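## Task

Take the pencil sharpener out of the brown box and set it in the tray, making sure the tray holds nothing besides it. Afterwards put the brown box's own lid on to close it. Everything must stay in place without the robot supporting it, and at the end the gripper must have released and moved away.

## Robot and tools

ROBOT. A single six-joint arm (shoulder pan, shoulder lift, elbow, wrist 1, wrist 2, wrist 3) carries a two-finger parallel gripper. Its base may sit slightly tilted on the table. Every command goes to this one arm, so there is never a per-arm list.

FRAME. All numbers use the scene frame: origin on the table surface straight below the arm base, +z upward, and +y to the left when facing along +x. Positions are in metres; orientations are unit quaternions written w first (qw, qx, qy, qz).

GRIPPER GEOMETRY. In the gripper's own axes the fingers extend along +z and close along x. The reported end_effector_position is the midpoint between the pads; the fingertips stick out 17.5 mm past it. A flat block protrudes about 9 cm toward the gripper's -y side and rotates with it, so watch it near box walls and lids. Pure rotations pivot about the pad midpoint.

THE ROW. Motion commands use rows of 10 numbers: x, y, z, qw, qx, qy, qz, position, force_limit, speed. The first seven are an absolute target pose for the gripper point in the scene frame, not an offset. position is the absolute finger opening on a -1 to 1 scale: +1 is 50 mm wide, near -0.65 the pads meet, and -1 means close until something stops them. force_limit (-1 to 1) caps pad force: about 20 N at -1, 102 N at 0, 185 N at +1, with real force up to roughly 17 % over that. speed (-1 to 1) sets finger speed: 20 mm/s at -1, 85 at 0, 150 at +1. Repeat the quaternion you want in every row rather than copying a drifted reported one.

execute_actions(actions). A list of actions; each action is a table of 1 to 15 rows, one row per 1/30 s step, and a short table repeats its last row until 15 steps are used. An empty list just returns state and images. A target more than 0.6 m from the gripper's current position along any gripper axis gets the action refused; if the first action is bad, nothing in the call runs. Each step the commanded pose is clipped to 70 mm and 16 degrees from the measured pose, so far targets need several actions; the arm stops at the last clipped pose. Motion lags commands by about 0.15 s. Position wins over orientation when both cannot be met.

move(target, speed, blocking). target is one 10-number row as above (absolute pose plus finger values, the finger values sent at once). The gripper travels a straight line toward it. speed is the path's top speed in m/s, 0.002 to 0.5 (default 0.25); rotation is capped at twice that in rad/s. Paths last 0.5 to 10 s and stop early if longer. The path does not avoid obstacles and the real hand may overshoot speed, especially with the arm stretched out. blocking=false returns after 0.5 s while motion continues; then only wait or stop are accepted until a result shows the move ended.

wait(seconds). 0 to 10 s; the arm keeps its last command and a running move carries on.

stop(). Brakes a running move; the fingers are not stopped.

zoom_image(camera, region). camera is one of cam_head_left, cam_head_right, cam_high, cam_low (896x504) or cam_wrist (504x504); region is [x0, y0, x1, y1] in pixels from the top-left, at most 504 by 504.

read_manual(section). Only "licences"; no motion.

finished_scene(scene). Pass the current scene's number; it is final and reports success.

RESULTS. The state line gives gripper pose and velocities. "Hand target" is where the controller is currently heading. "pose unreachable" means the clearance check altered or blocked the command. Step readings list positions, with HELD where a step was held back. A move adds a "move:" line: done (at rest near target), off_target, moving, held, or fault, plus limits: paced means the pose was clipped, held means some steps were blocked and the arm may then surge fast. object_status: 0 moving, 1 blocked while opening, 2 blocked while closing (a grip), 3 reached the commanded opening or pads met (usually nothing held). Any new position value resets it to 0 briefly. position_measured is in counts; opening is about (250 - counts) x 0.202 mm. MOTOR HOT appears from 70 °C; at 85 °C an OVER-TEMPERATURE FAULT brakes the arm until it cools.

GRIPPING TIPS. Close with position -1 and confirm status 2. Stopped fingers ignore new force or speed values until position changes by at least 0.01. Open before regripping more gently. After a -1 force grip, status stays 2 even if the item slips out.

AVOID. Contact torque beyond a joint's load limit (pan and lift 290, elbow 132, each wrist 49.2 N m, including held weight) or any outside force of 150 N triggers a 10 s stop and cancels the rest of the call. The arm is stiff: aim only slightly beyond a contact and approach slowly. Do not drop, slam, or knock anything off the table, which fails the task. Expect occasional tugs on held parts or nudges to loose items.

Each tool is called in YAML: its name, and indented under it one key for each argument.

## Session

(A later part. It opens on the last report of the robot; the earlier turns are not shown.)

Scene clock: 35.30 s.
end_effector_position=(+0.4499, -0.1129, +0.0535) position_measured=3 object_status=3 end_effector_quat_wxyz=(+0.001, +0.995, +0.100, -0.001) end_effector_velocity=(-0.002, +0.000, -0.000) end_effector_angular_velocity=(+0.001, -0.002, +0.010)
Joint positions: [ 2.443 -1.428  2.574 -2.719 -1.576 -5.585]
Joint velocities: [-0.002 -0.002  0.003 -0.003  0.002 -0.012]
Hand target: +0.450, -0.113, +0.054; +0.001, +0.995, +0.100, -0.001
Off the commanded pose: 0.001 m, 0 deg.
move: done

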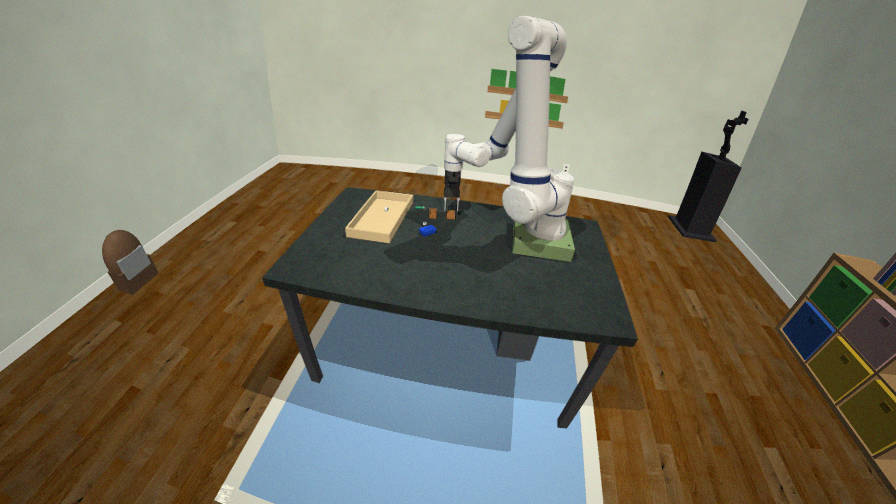

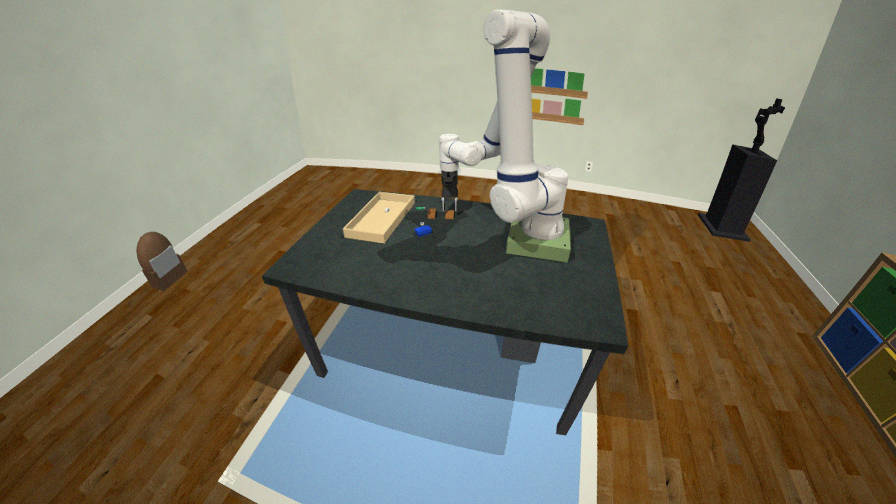

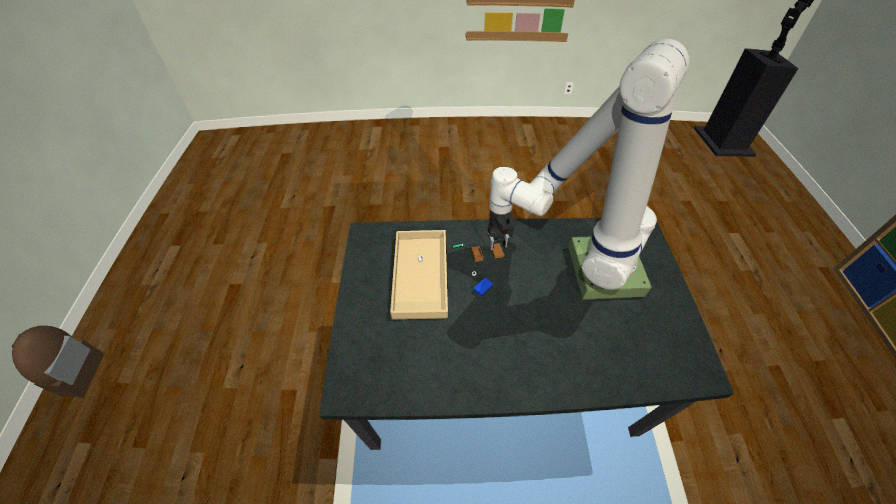

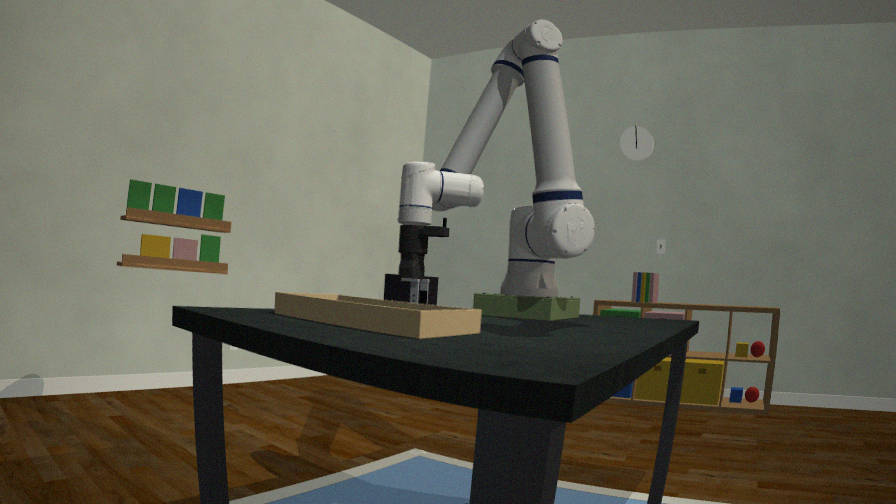

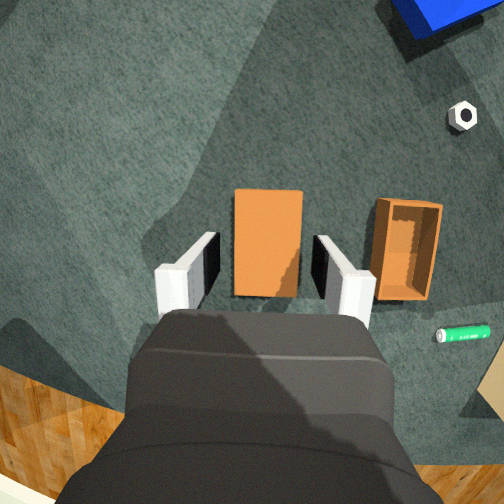

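move:
  target: [0.45,-0.113,0.021,0,0.995,0.1,0,1,-0.8,0]
  speed: 0.06

move:
  target: [0.45,-0.113,0.021,0,0.995,0.1,0,-1,-0.8,-0.5]

move:
  target: [0.45,-0.113,0.052,0,0.995,0.1,0,-1,-0.8,-0.5]
  speed: 0.1

move:
  target: [0.5358,-0.095,0.052,0,0.995,0.1,0,-1,-0.8,-0.5]
  speed: 0.1

move:
  target: [0.5358,-0.095,0.034,0,0.995,0.1,0,-1,-0.8,-0.5]
  speed: 0.01

move:
  target: [0.5358,-0.095,0.034,0,0.995,0.1,0,1,-0.8,0]

move:
  target: [0.5358,-0.095,0.16,0,0.995,0.1,0,1,-0.8,0]

zoom_image:
  camera: "cam_head_left"
  region: [405,185,465,240]

Scene clock: 38.67 s.
end_effector_position=(+0.4501, -0.1131, +0.0211) position_measured=3 object_status=3 end_effector_quat_wxyz=(+0.000, +0.995, +0.100, -0.000) end_effector_velocity=(-0.001, +0.000, -0.002) end_effector_angular_velocity=(+0.000, +0.001, -0.000)
Joint positions: [ 2.442 -1.335  2.586 -2.824 -1.573 -5.588]
Joint velocities: [-0.     0.005  0.001 -0.005 -0.001 -0.   ]
Hand target: +0.450, -0.113, +0.021; +0.000, +0.995, +0.100, -0.000
Off the commanded pose: 0.000 m, 0 deg.
move: done

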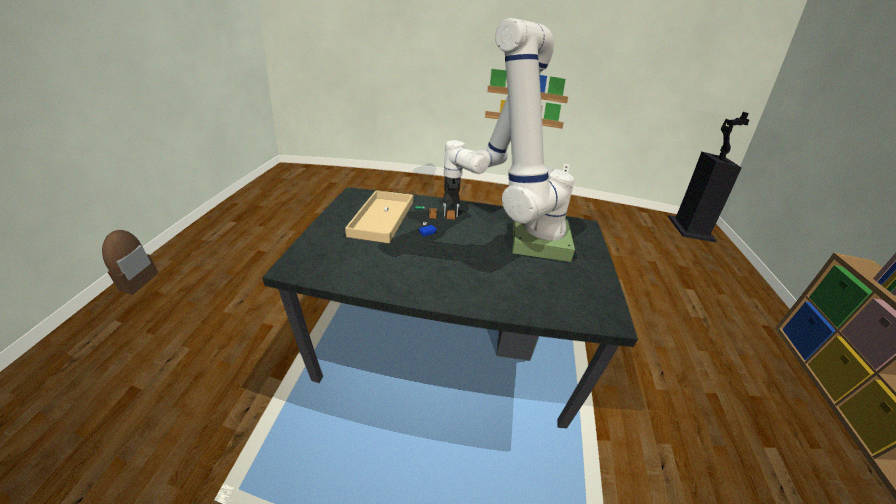

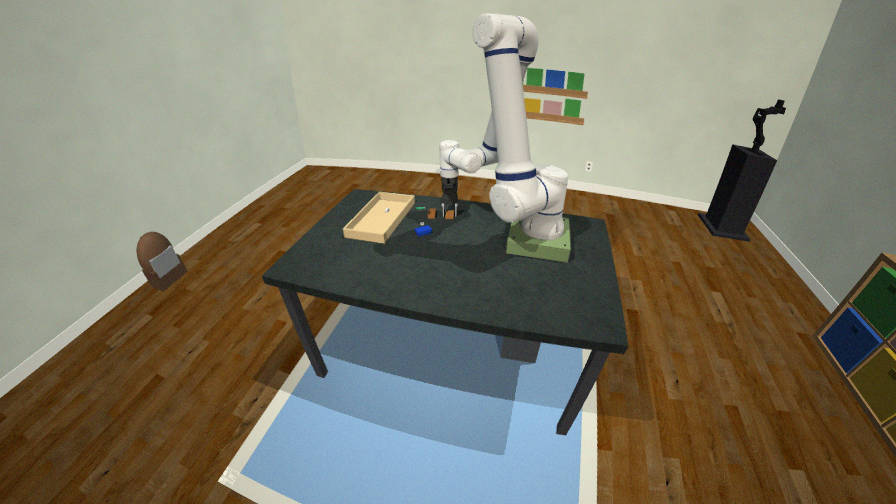

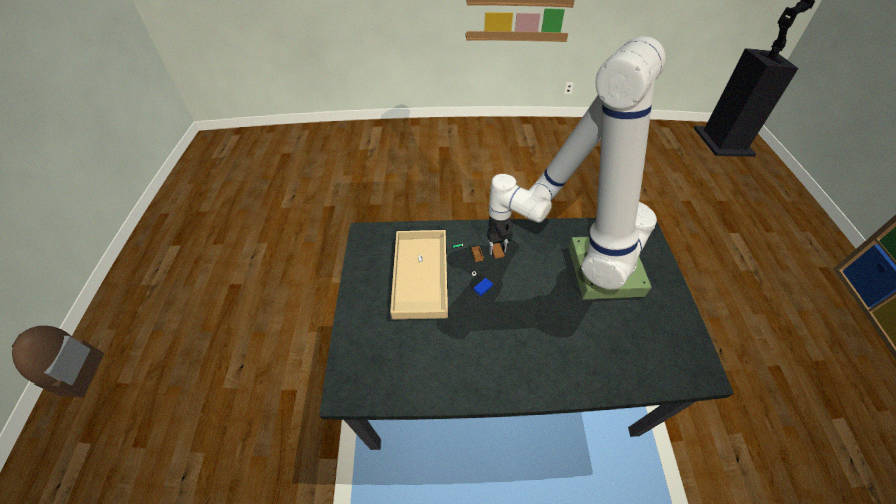

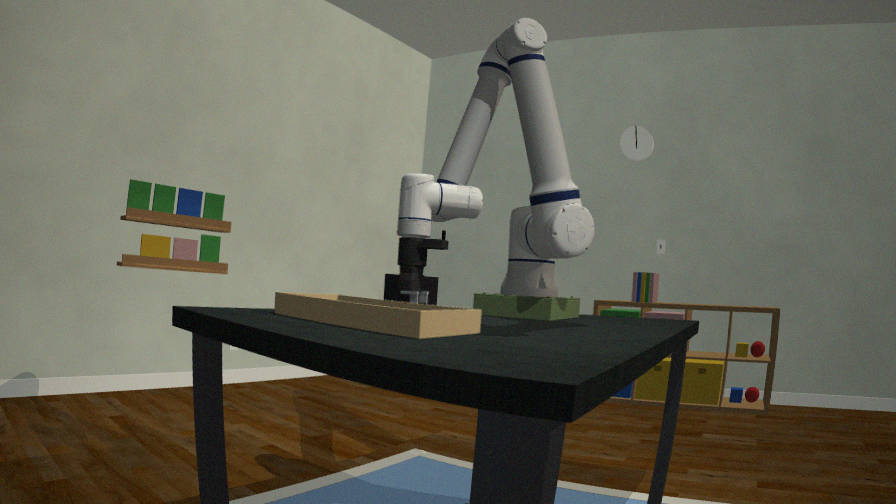

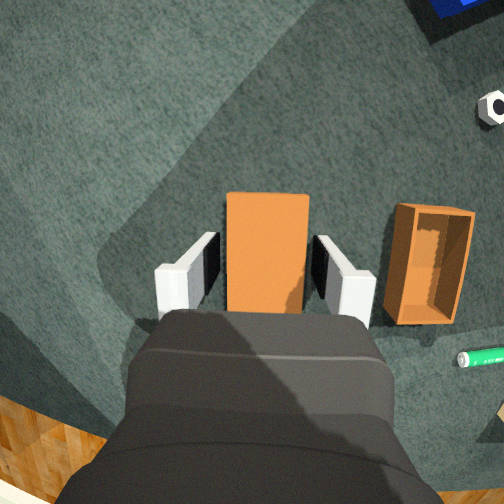

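Scene clock: 39.37 s.
end_effector_position=(+0.4500, -0.1130, +0.0210) position_measured=57 object_status=2 end_effector_quat_wxyz=(-0.000, +0.995, +0.100, -0.000) end_effector_velocity=(-0.000, +0.001, -0.000) end_effector_angular_velocity=(-0.000, +0.000, +0.001)
Joint positions: [ 2.442 -1.335  2.587 -2.824 -1.573 -5.588]
Joint velocities: [ 0.001 -0.     0.001 -0.    -0.    -0.   ]
Hand target: +0.450, -0.113, +0.021; +0.000, +0.995, +0.100, +0.000
Off the commanded pose: 0.000 m, 0 deg.
move: done

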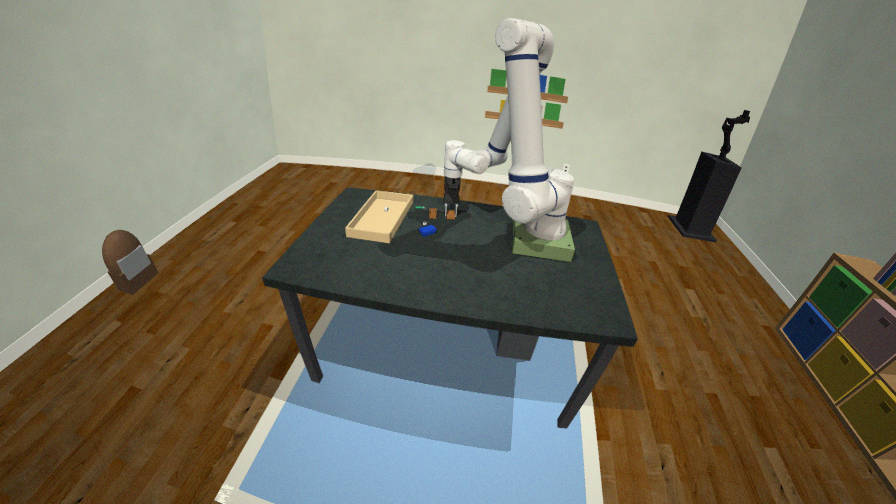

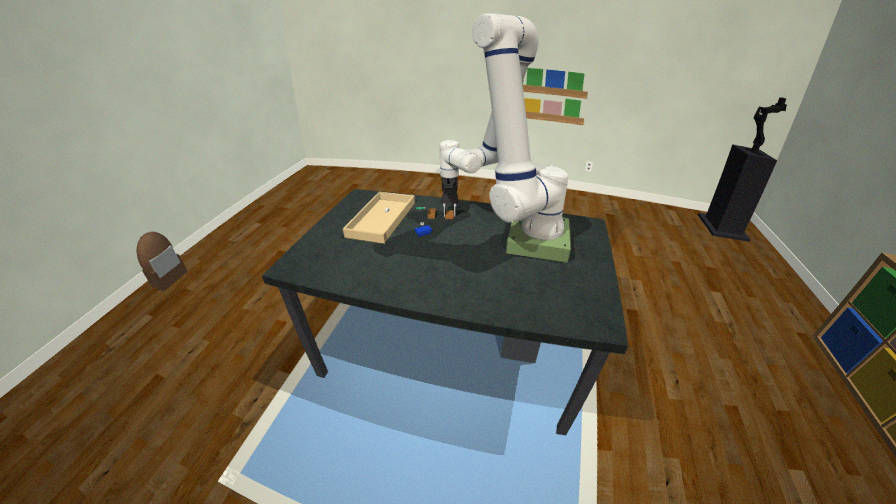

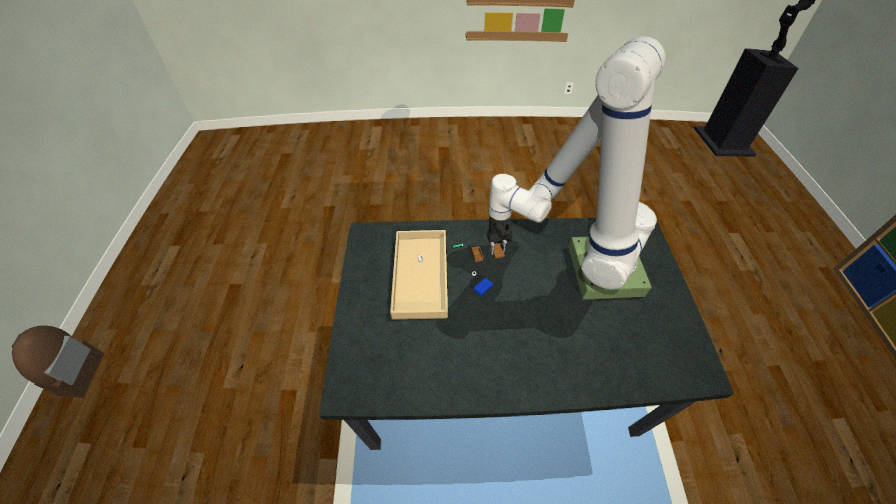

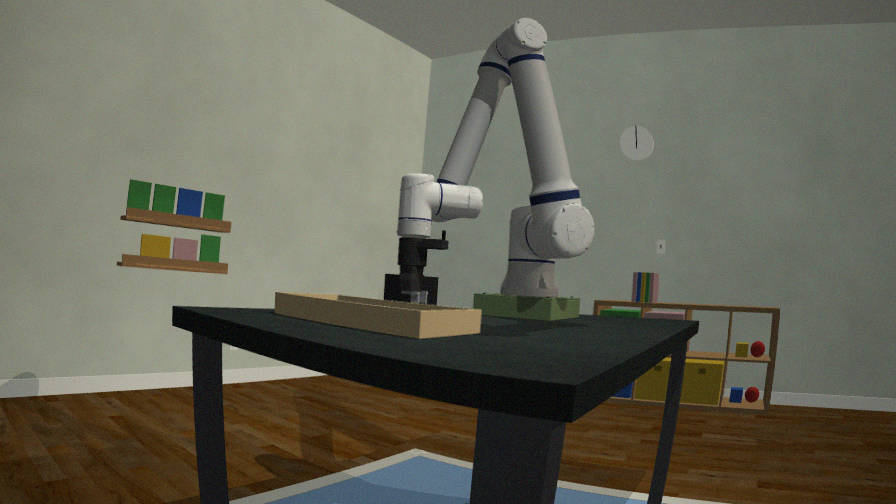

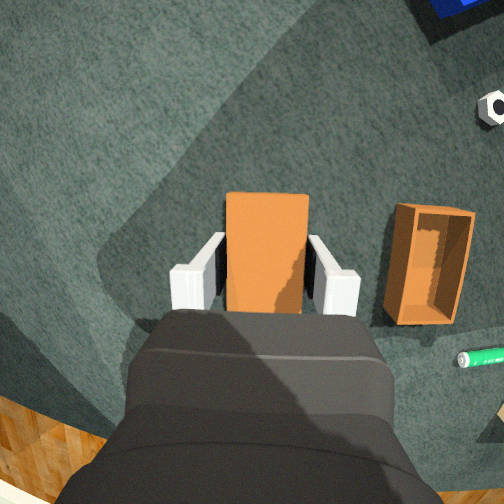

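Scene clock: 40.20 s.
end_effector_position=(+0.4499, -0.1129, +0.0519) position_measured=57 object_status=2 end_effector_quat_wxyz=(-0.000, +0.995, +0.100, +0.000) end_effector_velocity=(+0.000, -0.002, +0.002) end_effector_angular_velocity=(-0.001, -0.000, -0.003)
Joint positions: [ 2.442 -1.423  2.575 -2.724 -1.573 -5.587]
Joint velocities: [-0.003 -0.004 -0.001  0.005 -0.     0.   ]
Hand target: +0.450, -0.113, +0.052; +0.000, +0.995, +0.100, +0.000
Off the commanded pose: 0.000 m, 0 deg.
move: done

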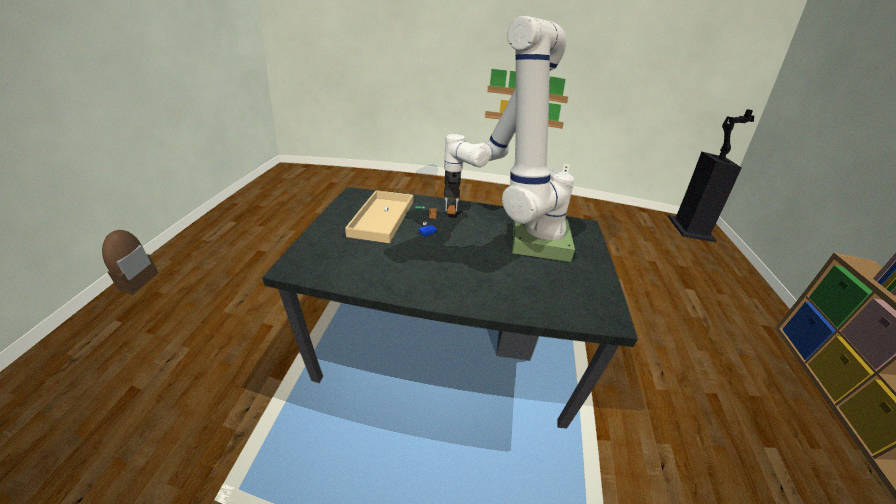

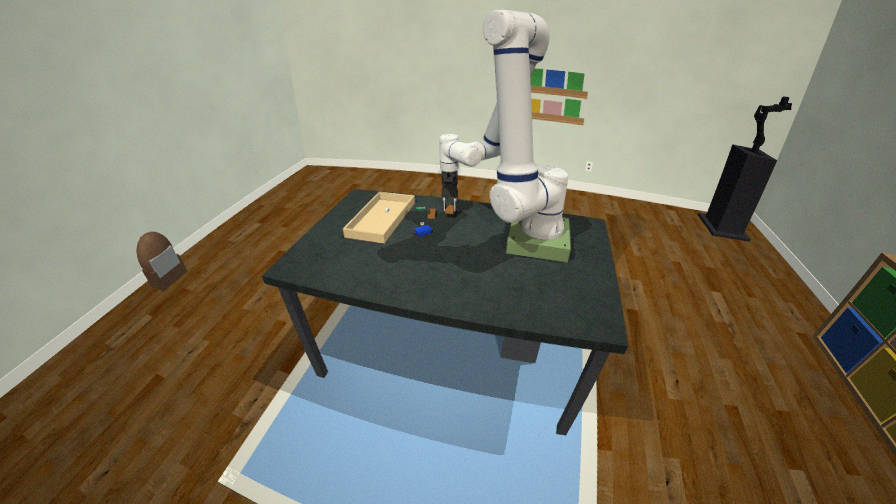

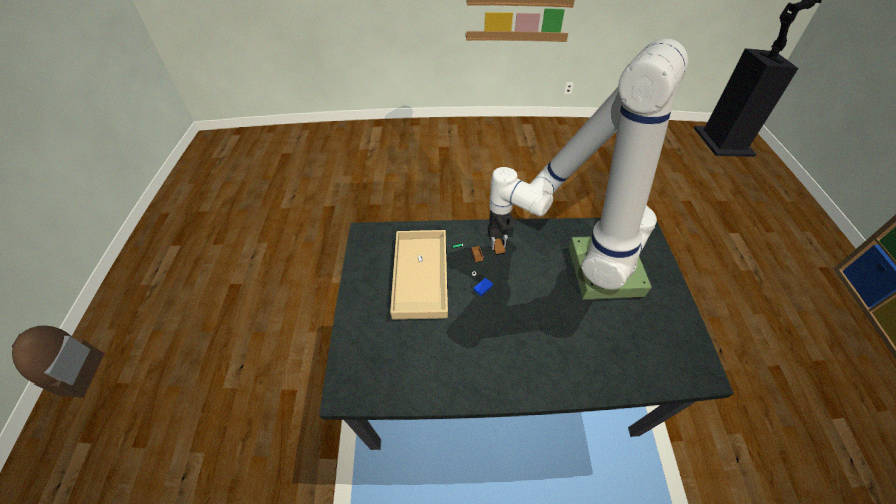

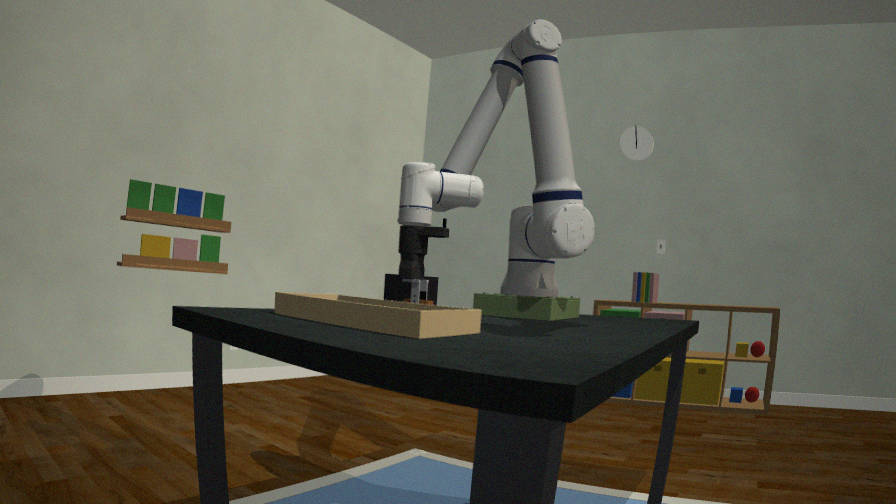

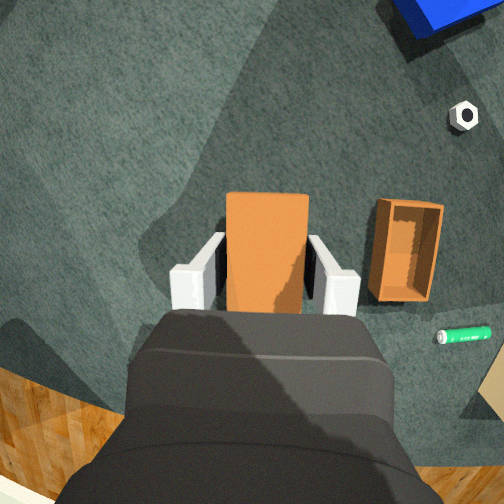

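Scene clock: 41.50 s.
end_effector_position=(+0.5359, -0.0950, +0.0523) position_measured=57 object_status=2 end_effector_quat_wxyz=(-0.000, +0.995, +0.100, +0.000) end_effector_velocity=(+0.002, +0.001, -0.000) end_effector_angular_velocity=(+0.000, +0.001, +0.001)
Joint positions: [ 2.574 -1.326  2.429 -2.675 -1.572 -5.455]
Joint velocities: [ 0.004  0.002 -0.003  0.002 -0.     0.002]
Hand target: +0.536, -0.095, +0.052; -0.000, +0.995, +0.100, +0.000
Off the commanded pose: 0.000 m, 0 deg.
move: done

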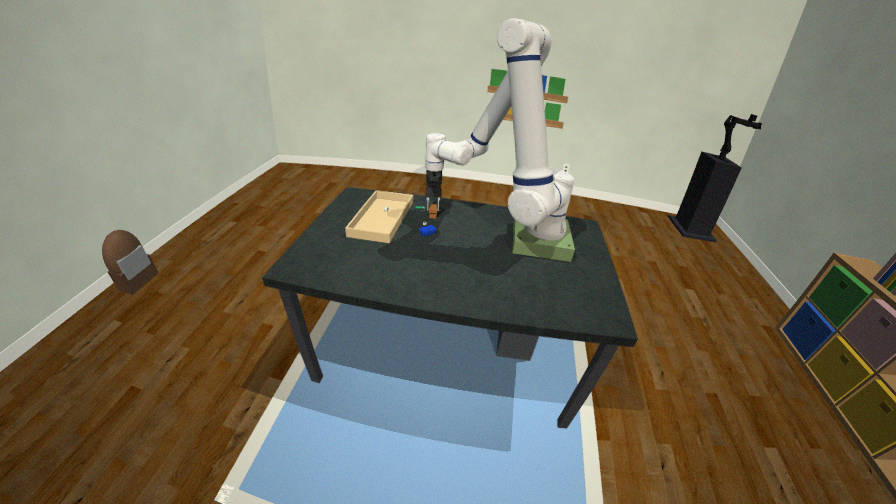

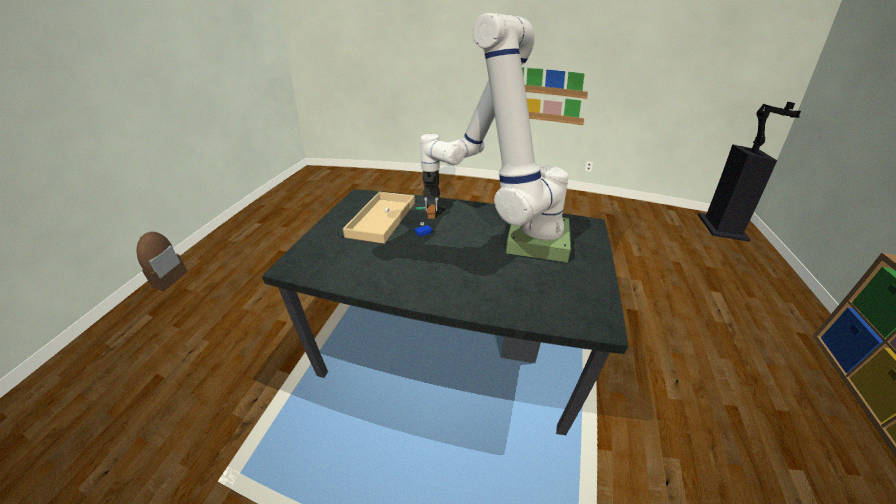

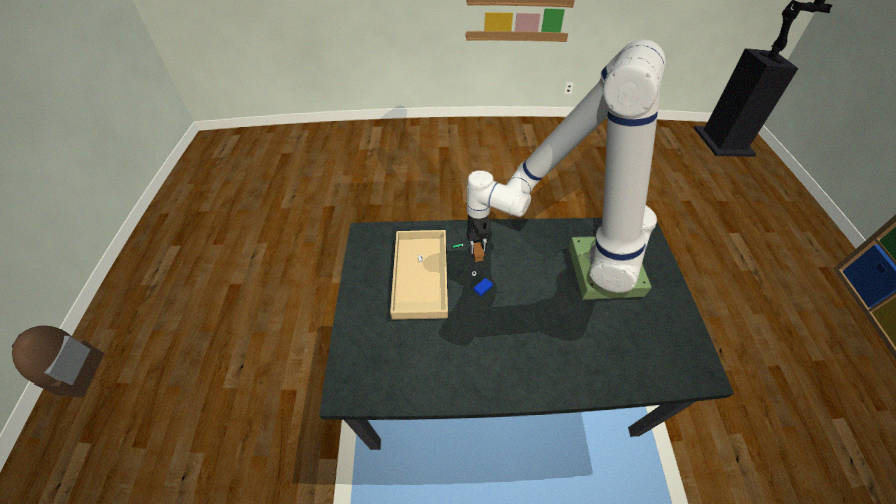

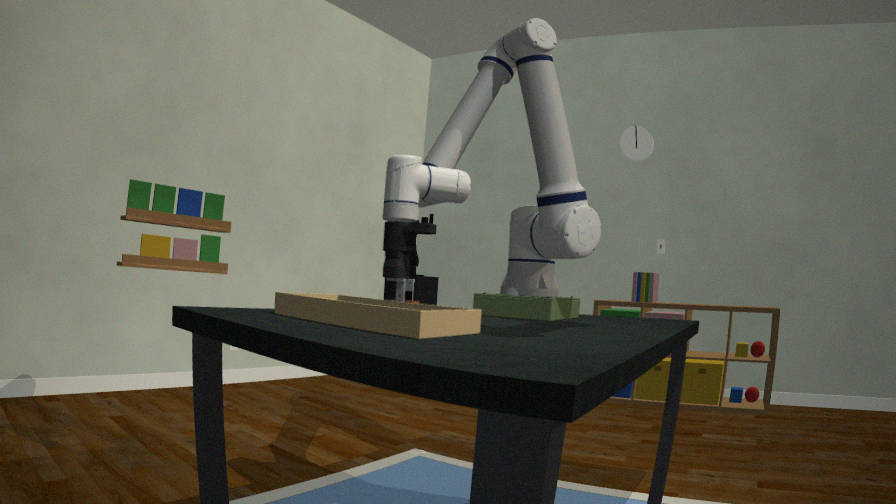

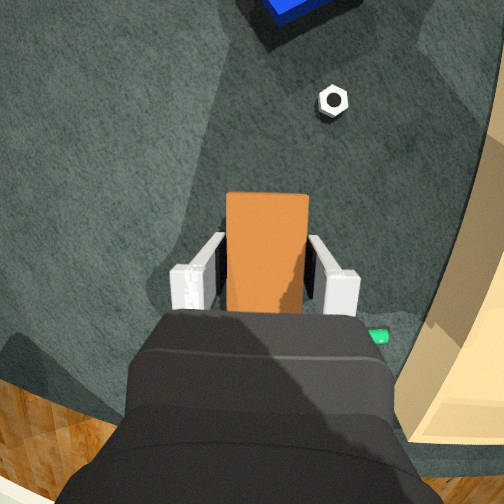

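Scene clock: 43.57 s.
end_effector_position=(+0.5359, -0.0950, +0.0341) position_measured=57 object_status=2 end_effector_quat_wxyz=(-0.000, +0.995, +0.100, +0.000) end_effector_velocity=(-0.000, -0.000, -0.001) end_effector_angular_velocity=(+0.001, +0.001, -0.001)
Joint positions: [ 2.574 -1.285  2.435 -2.722 -1.573 -5.455]
Joint velocities: [-0.001  0.003  0.    -0.002  0.     0.   ]
Hand target: +0.536, -0.095, +0.034; -0.000, +0.995, +0.100, -0.000
Off the commanded pose: 0.000 m, 0 deg.
move: done

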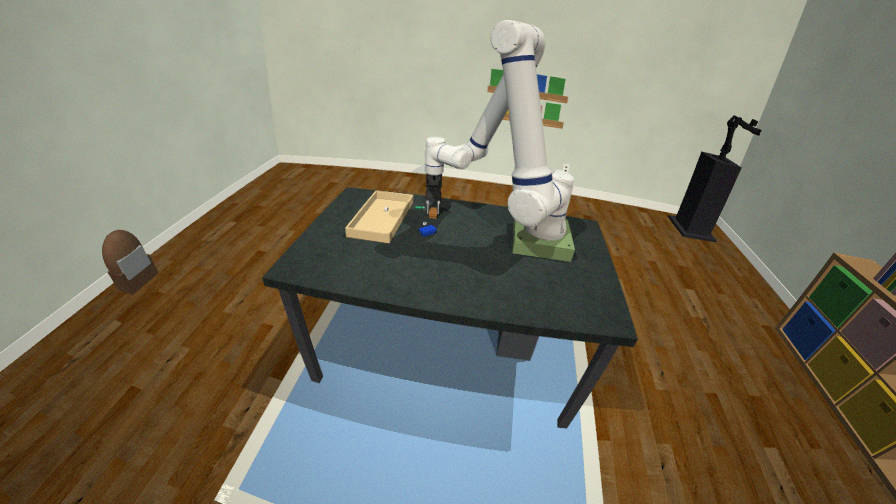

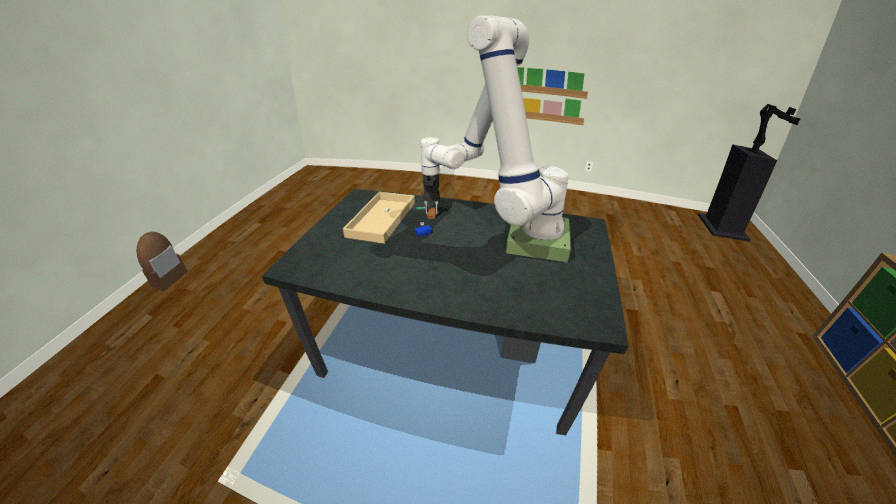

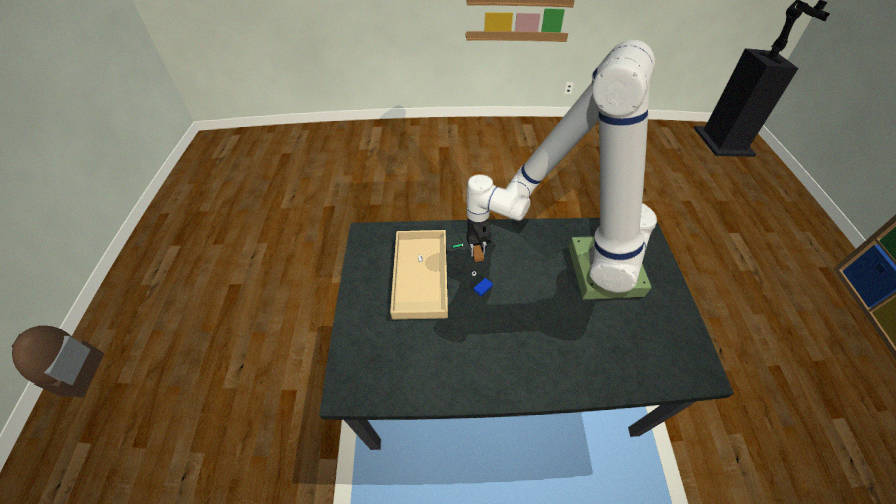

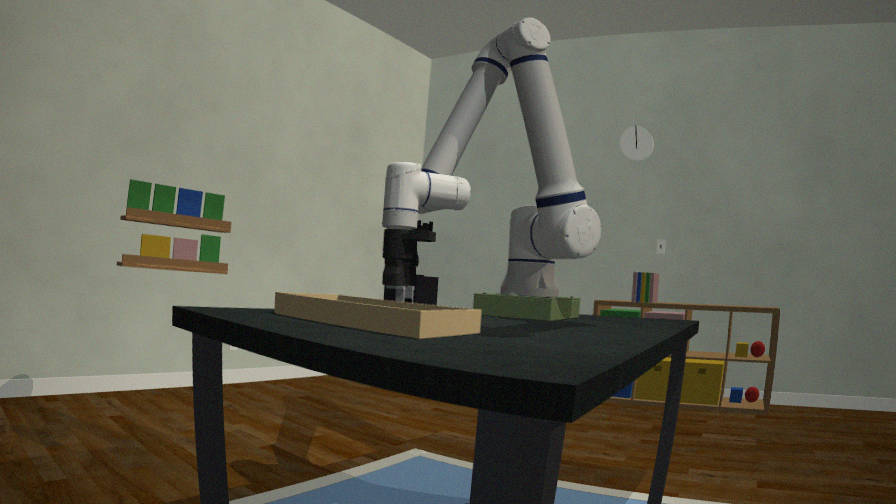

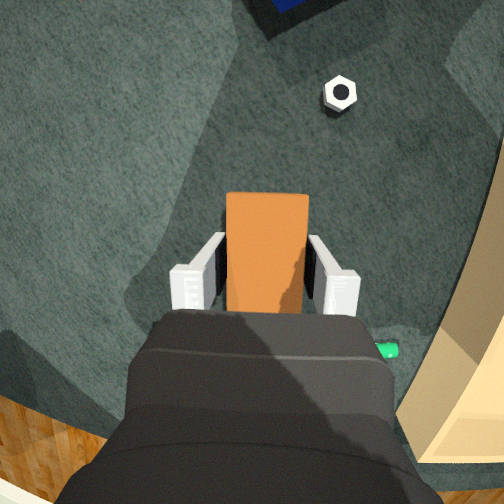

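Scene clock: 44.27 s.
end_effector_position=(+0.5358, -0.0950, +0.0340) position_measured=3 object_status=3 end_effector_quat_wxyz=(-0.000, +0.995, +0.100, -0.000) end_effector_velocity=(-0.000, -0.000, +0.000) end_effector_angular_velocity=(-0.000, -0.000, -0.000)
Joint positions: [ 2.574 -1.285  2.435 -2.722 -1.573 -5.455]
Joint velocities: [-0. -0. -0. -0. -0. -0.]
Hand target: +0.536, -0.095, +0.034; -0.000, +0.995, +0.100, -0.000
Off the commanded pose: 0.000 m, 0 deg.
move: done

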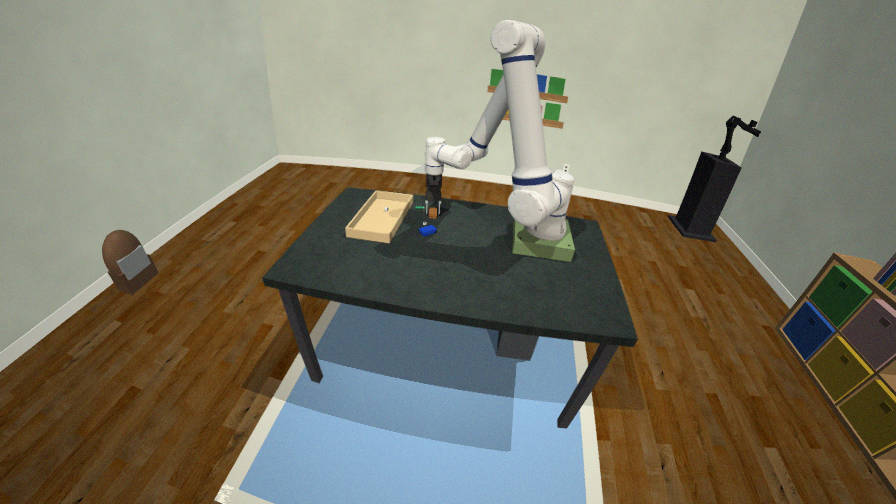

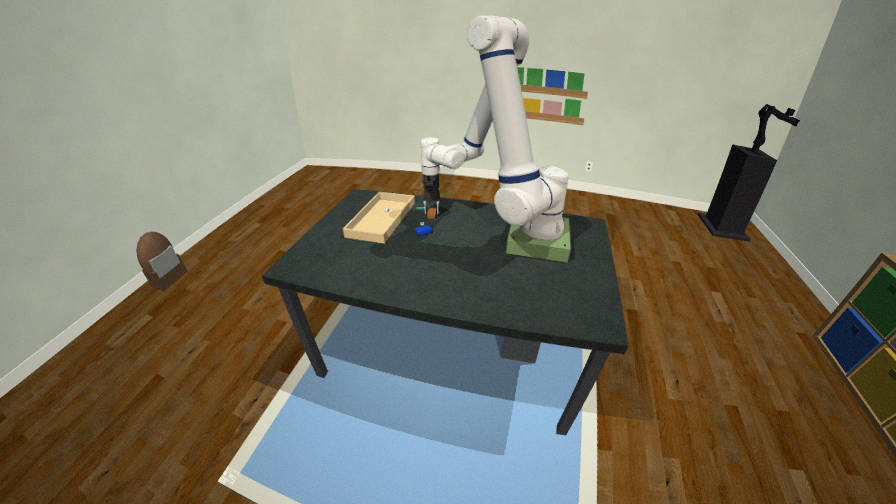

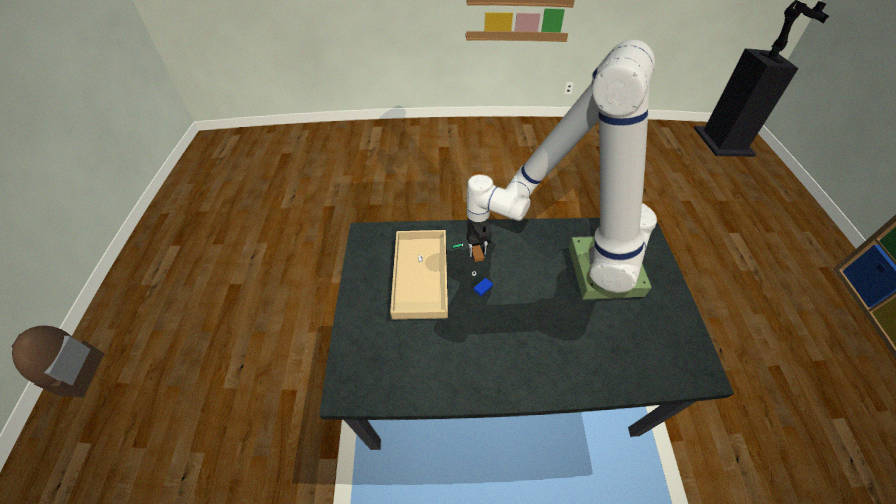

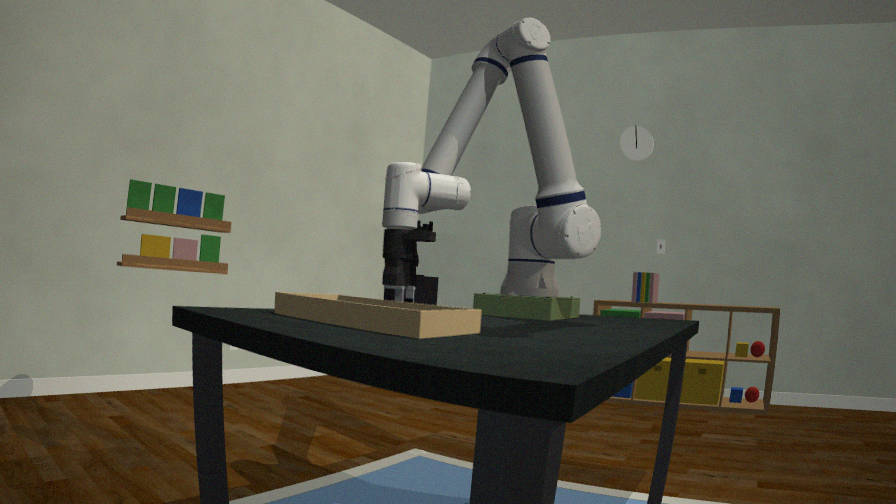

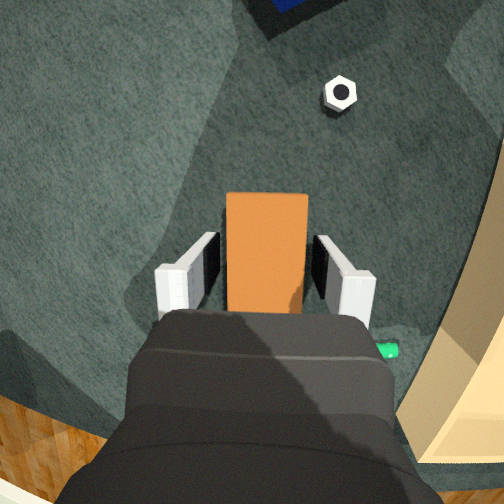

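Scene clock: 45.33 s.
end_effector_position=(+0.5353, -0.0946, +0.1601) position_measured=3 object_status=3 end_effector_quat_wxyz=(-0.000, +0.995, +0.100, +0.000) end_effector_velocity=(-0.000, +0.001, +0.002) end_effector_angular_velocity=(+0.000, +0.000, +0.001)
Joint positions: [ 2.575 -1.54   2.366 -2.398 -1.573 -5.454]
Joint velocities: [ 0.001 -0.003 -0.001  0.004  0.    -0.001]
Hand target: +0.535, -0.095, +0.160; -0.000, +0.995, +0.100, +0.000
Off the commanded pose: 0.001 m, 0 deg.
move: done

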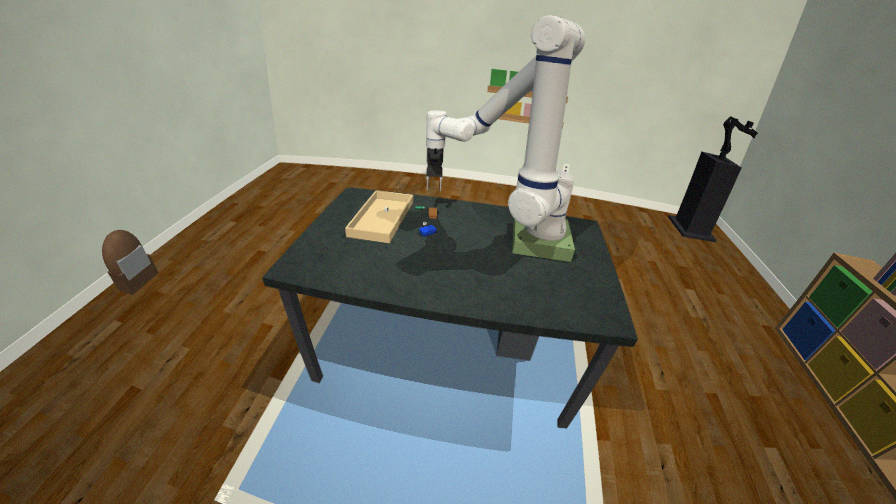

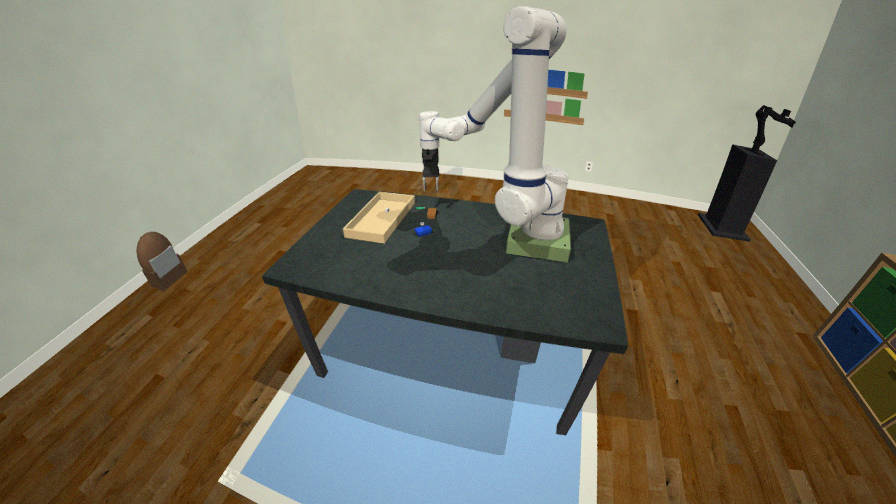

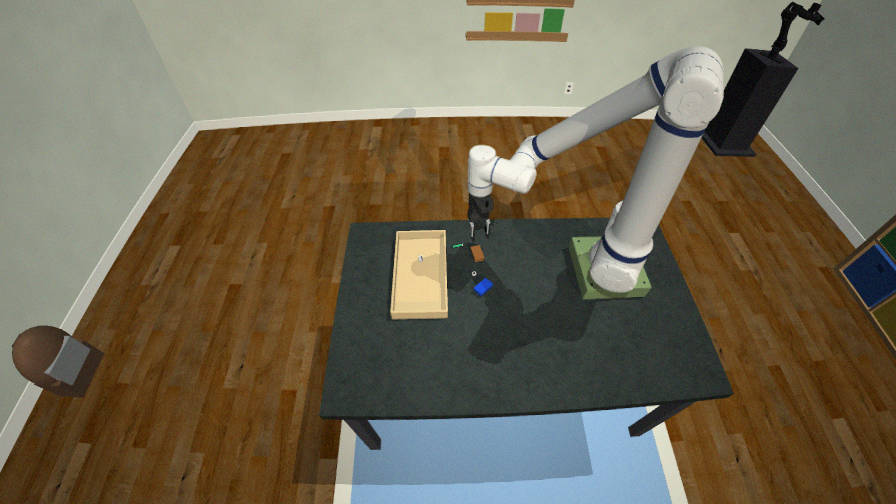

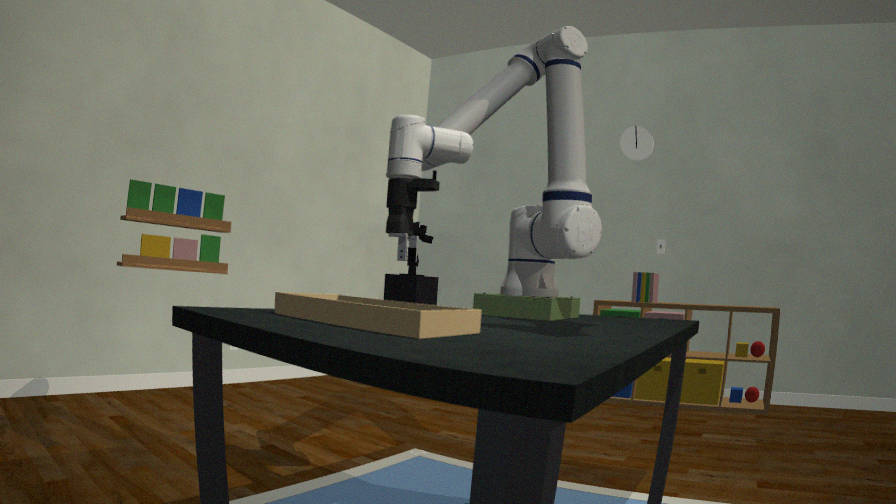

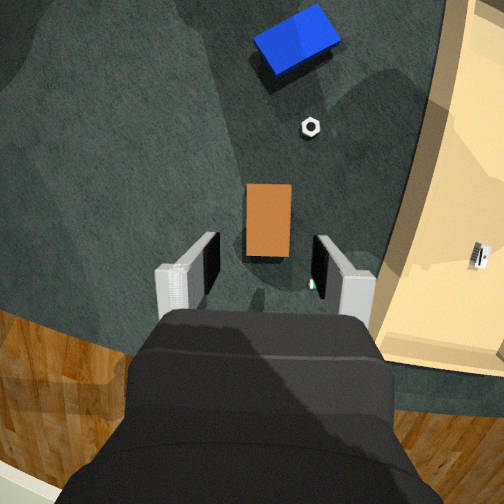

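Region (405, 185, 465, 240) of cam_head_left's 896x504 image, scaled by 8.400, with more detail than that image has; it fills the top 462 rows of this view, and the rest is white.

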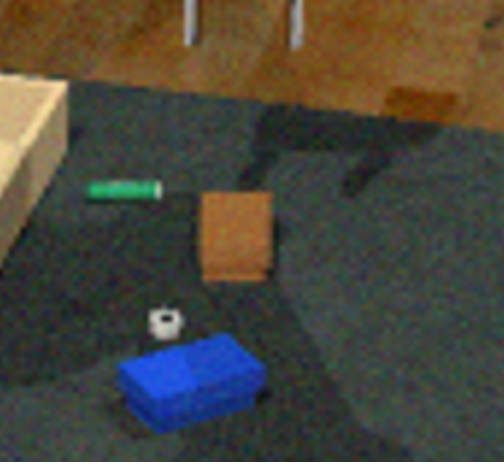

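finished_scene:
  scene: 1

The scene is finished: the task was done.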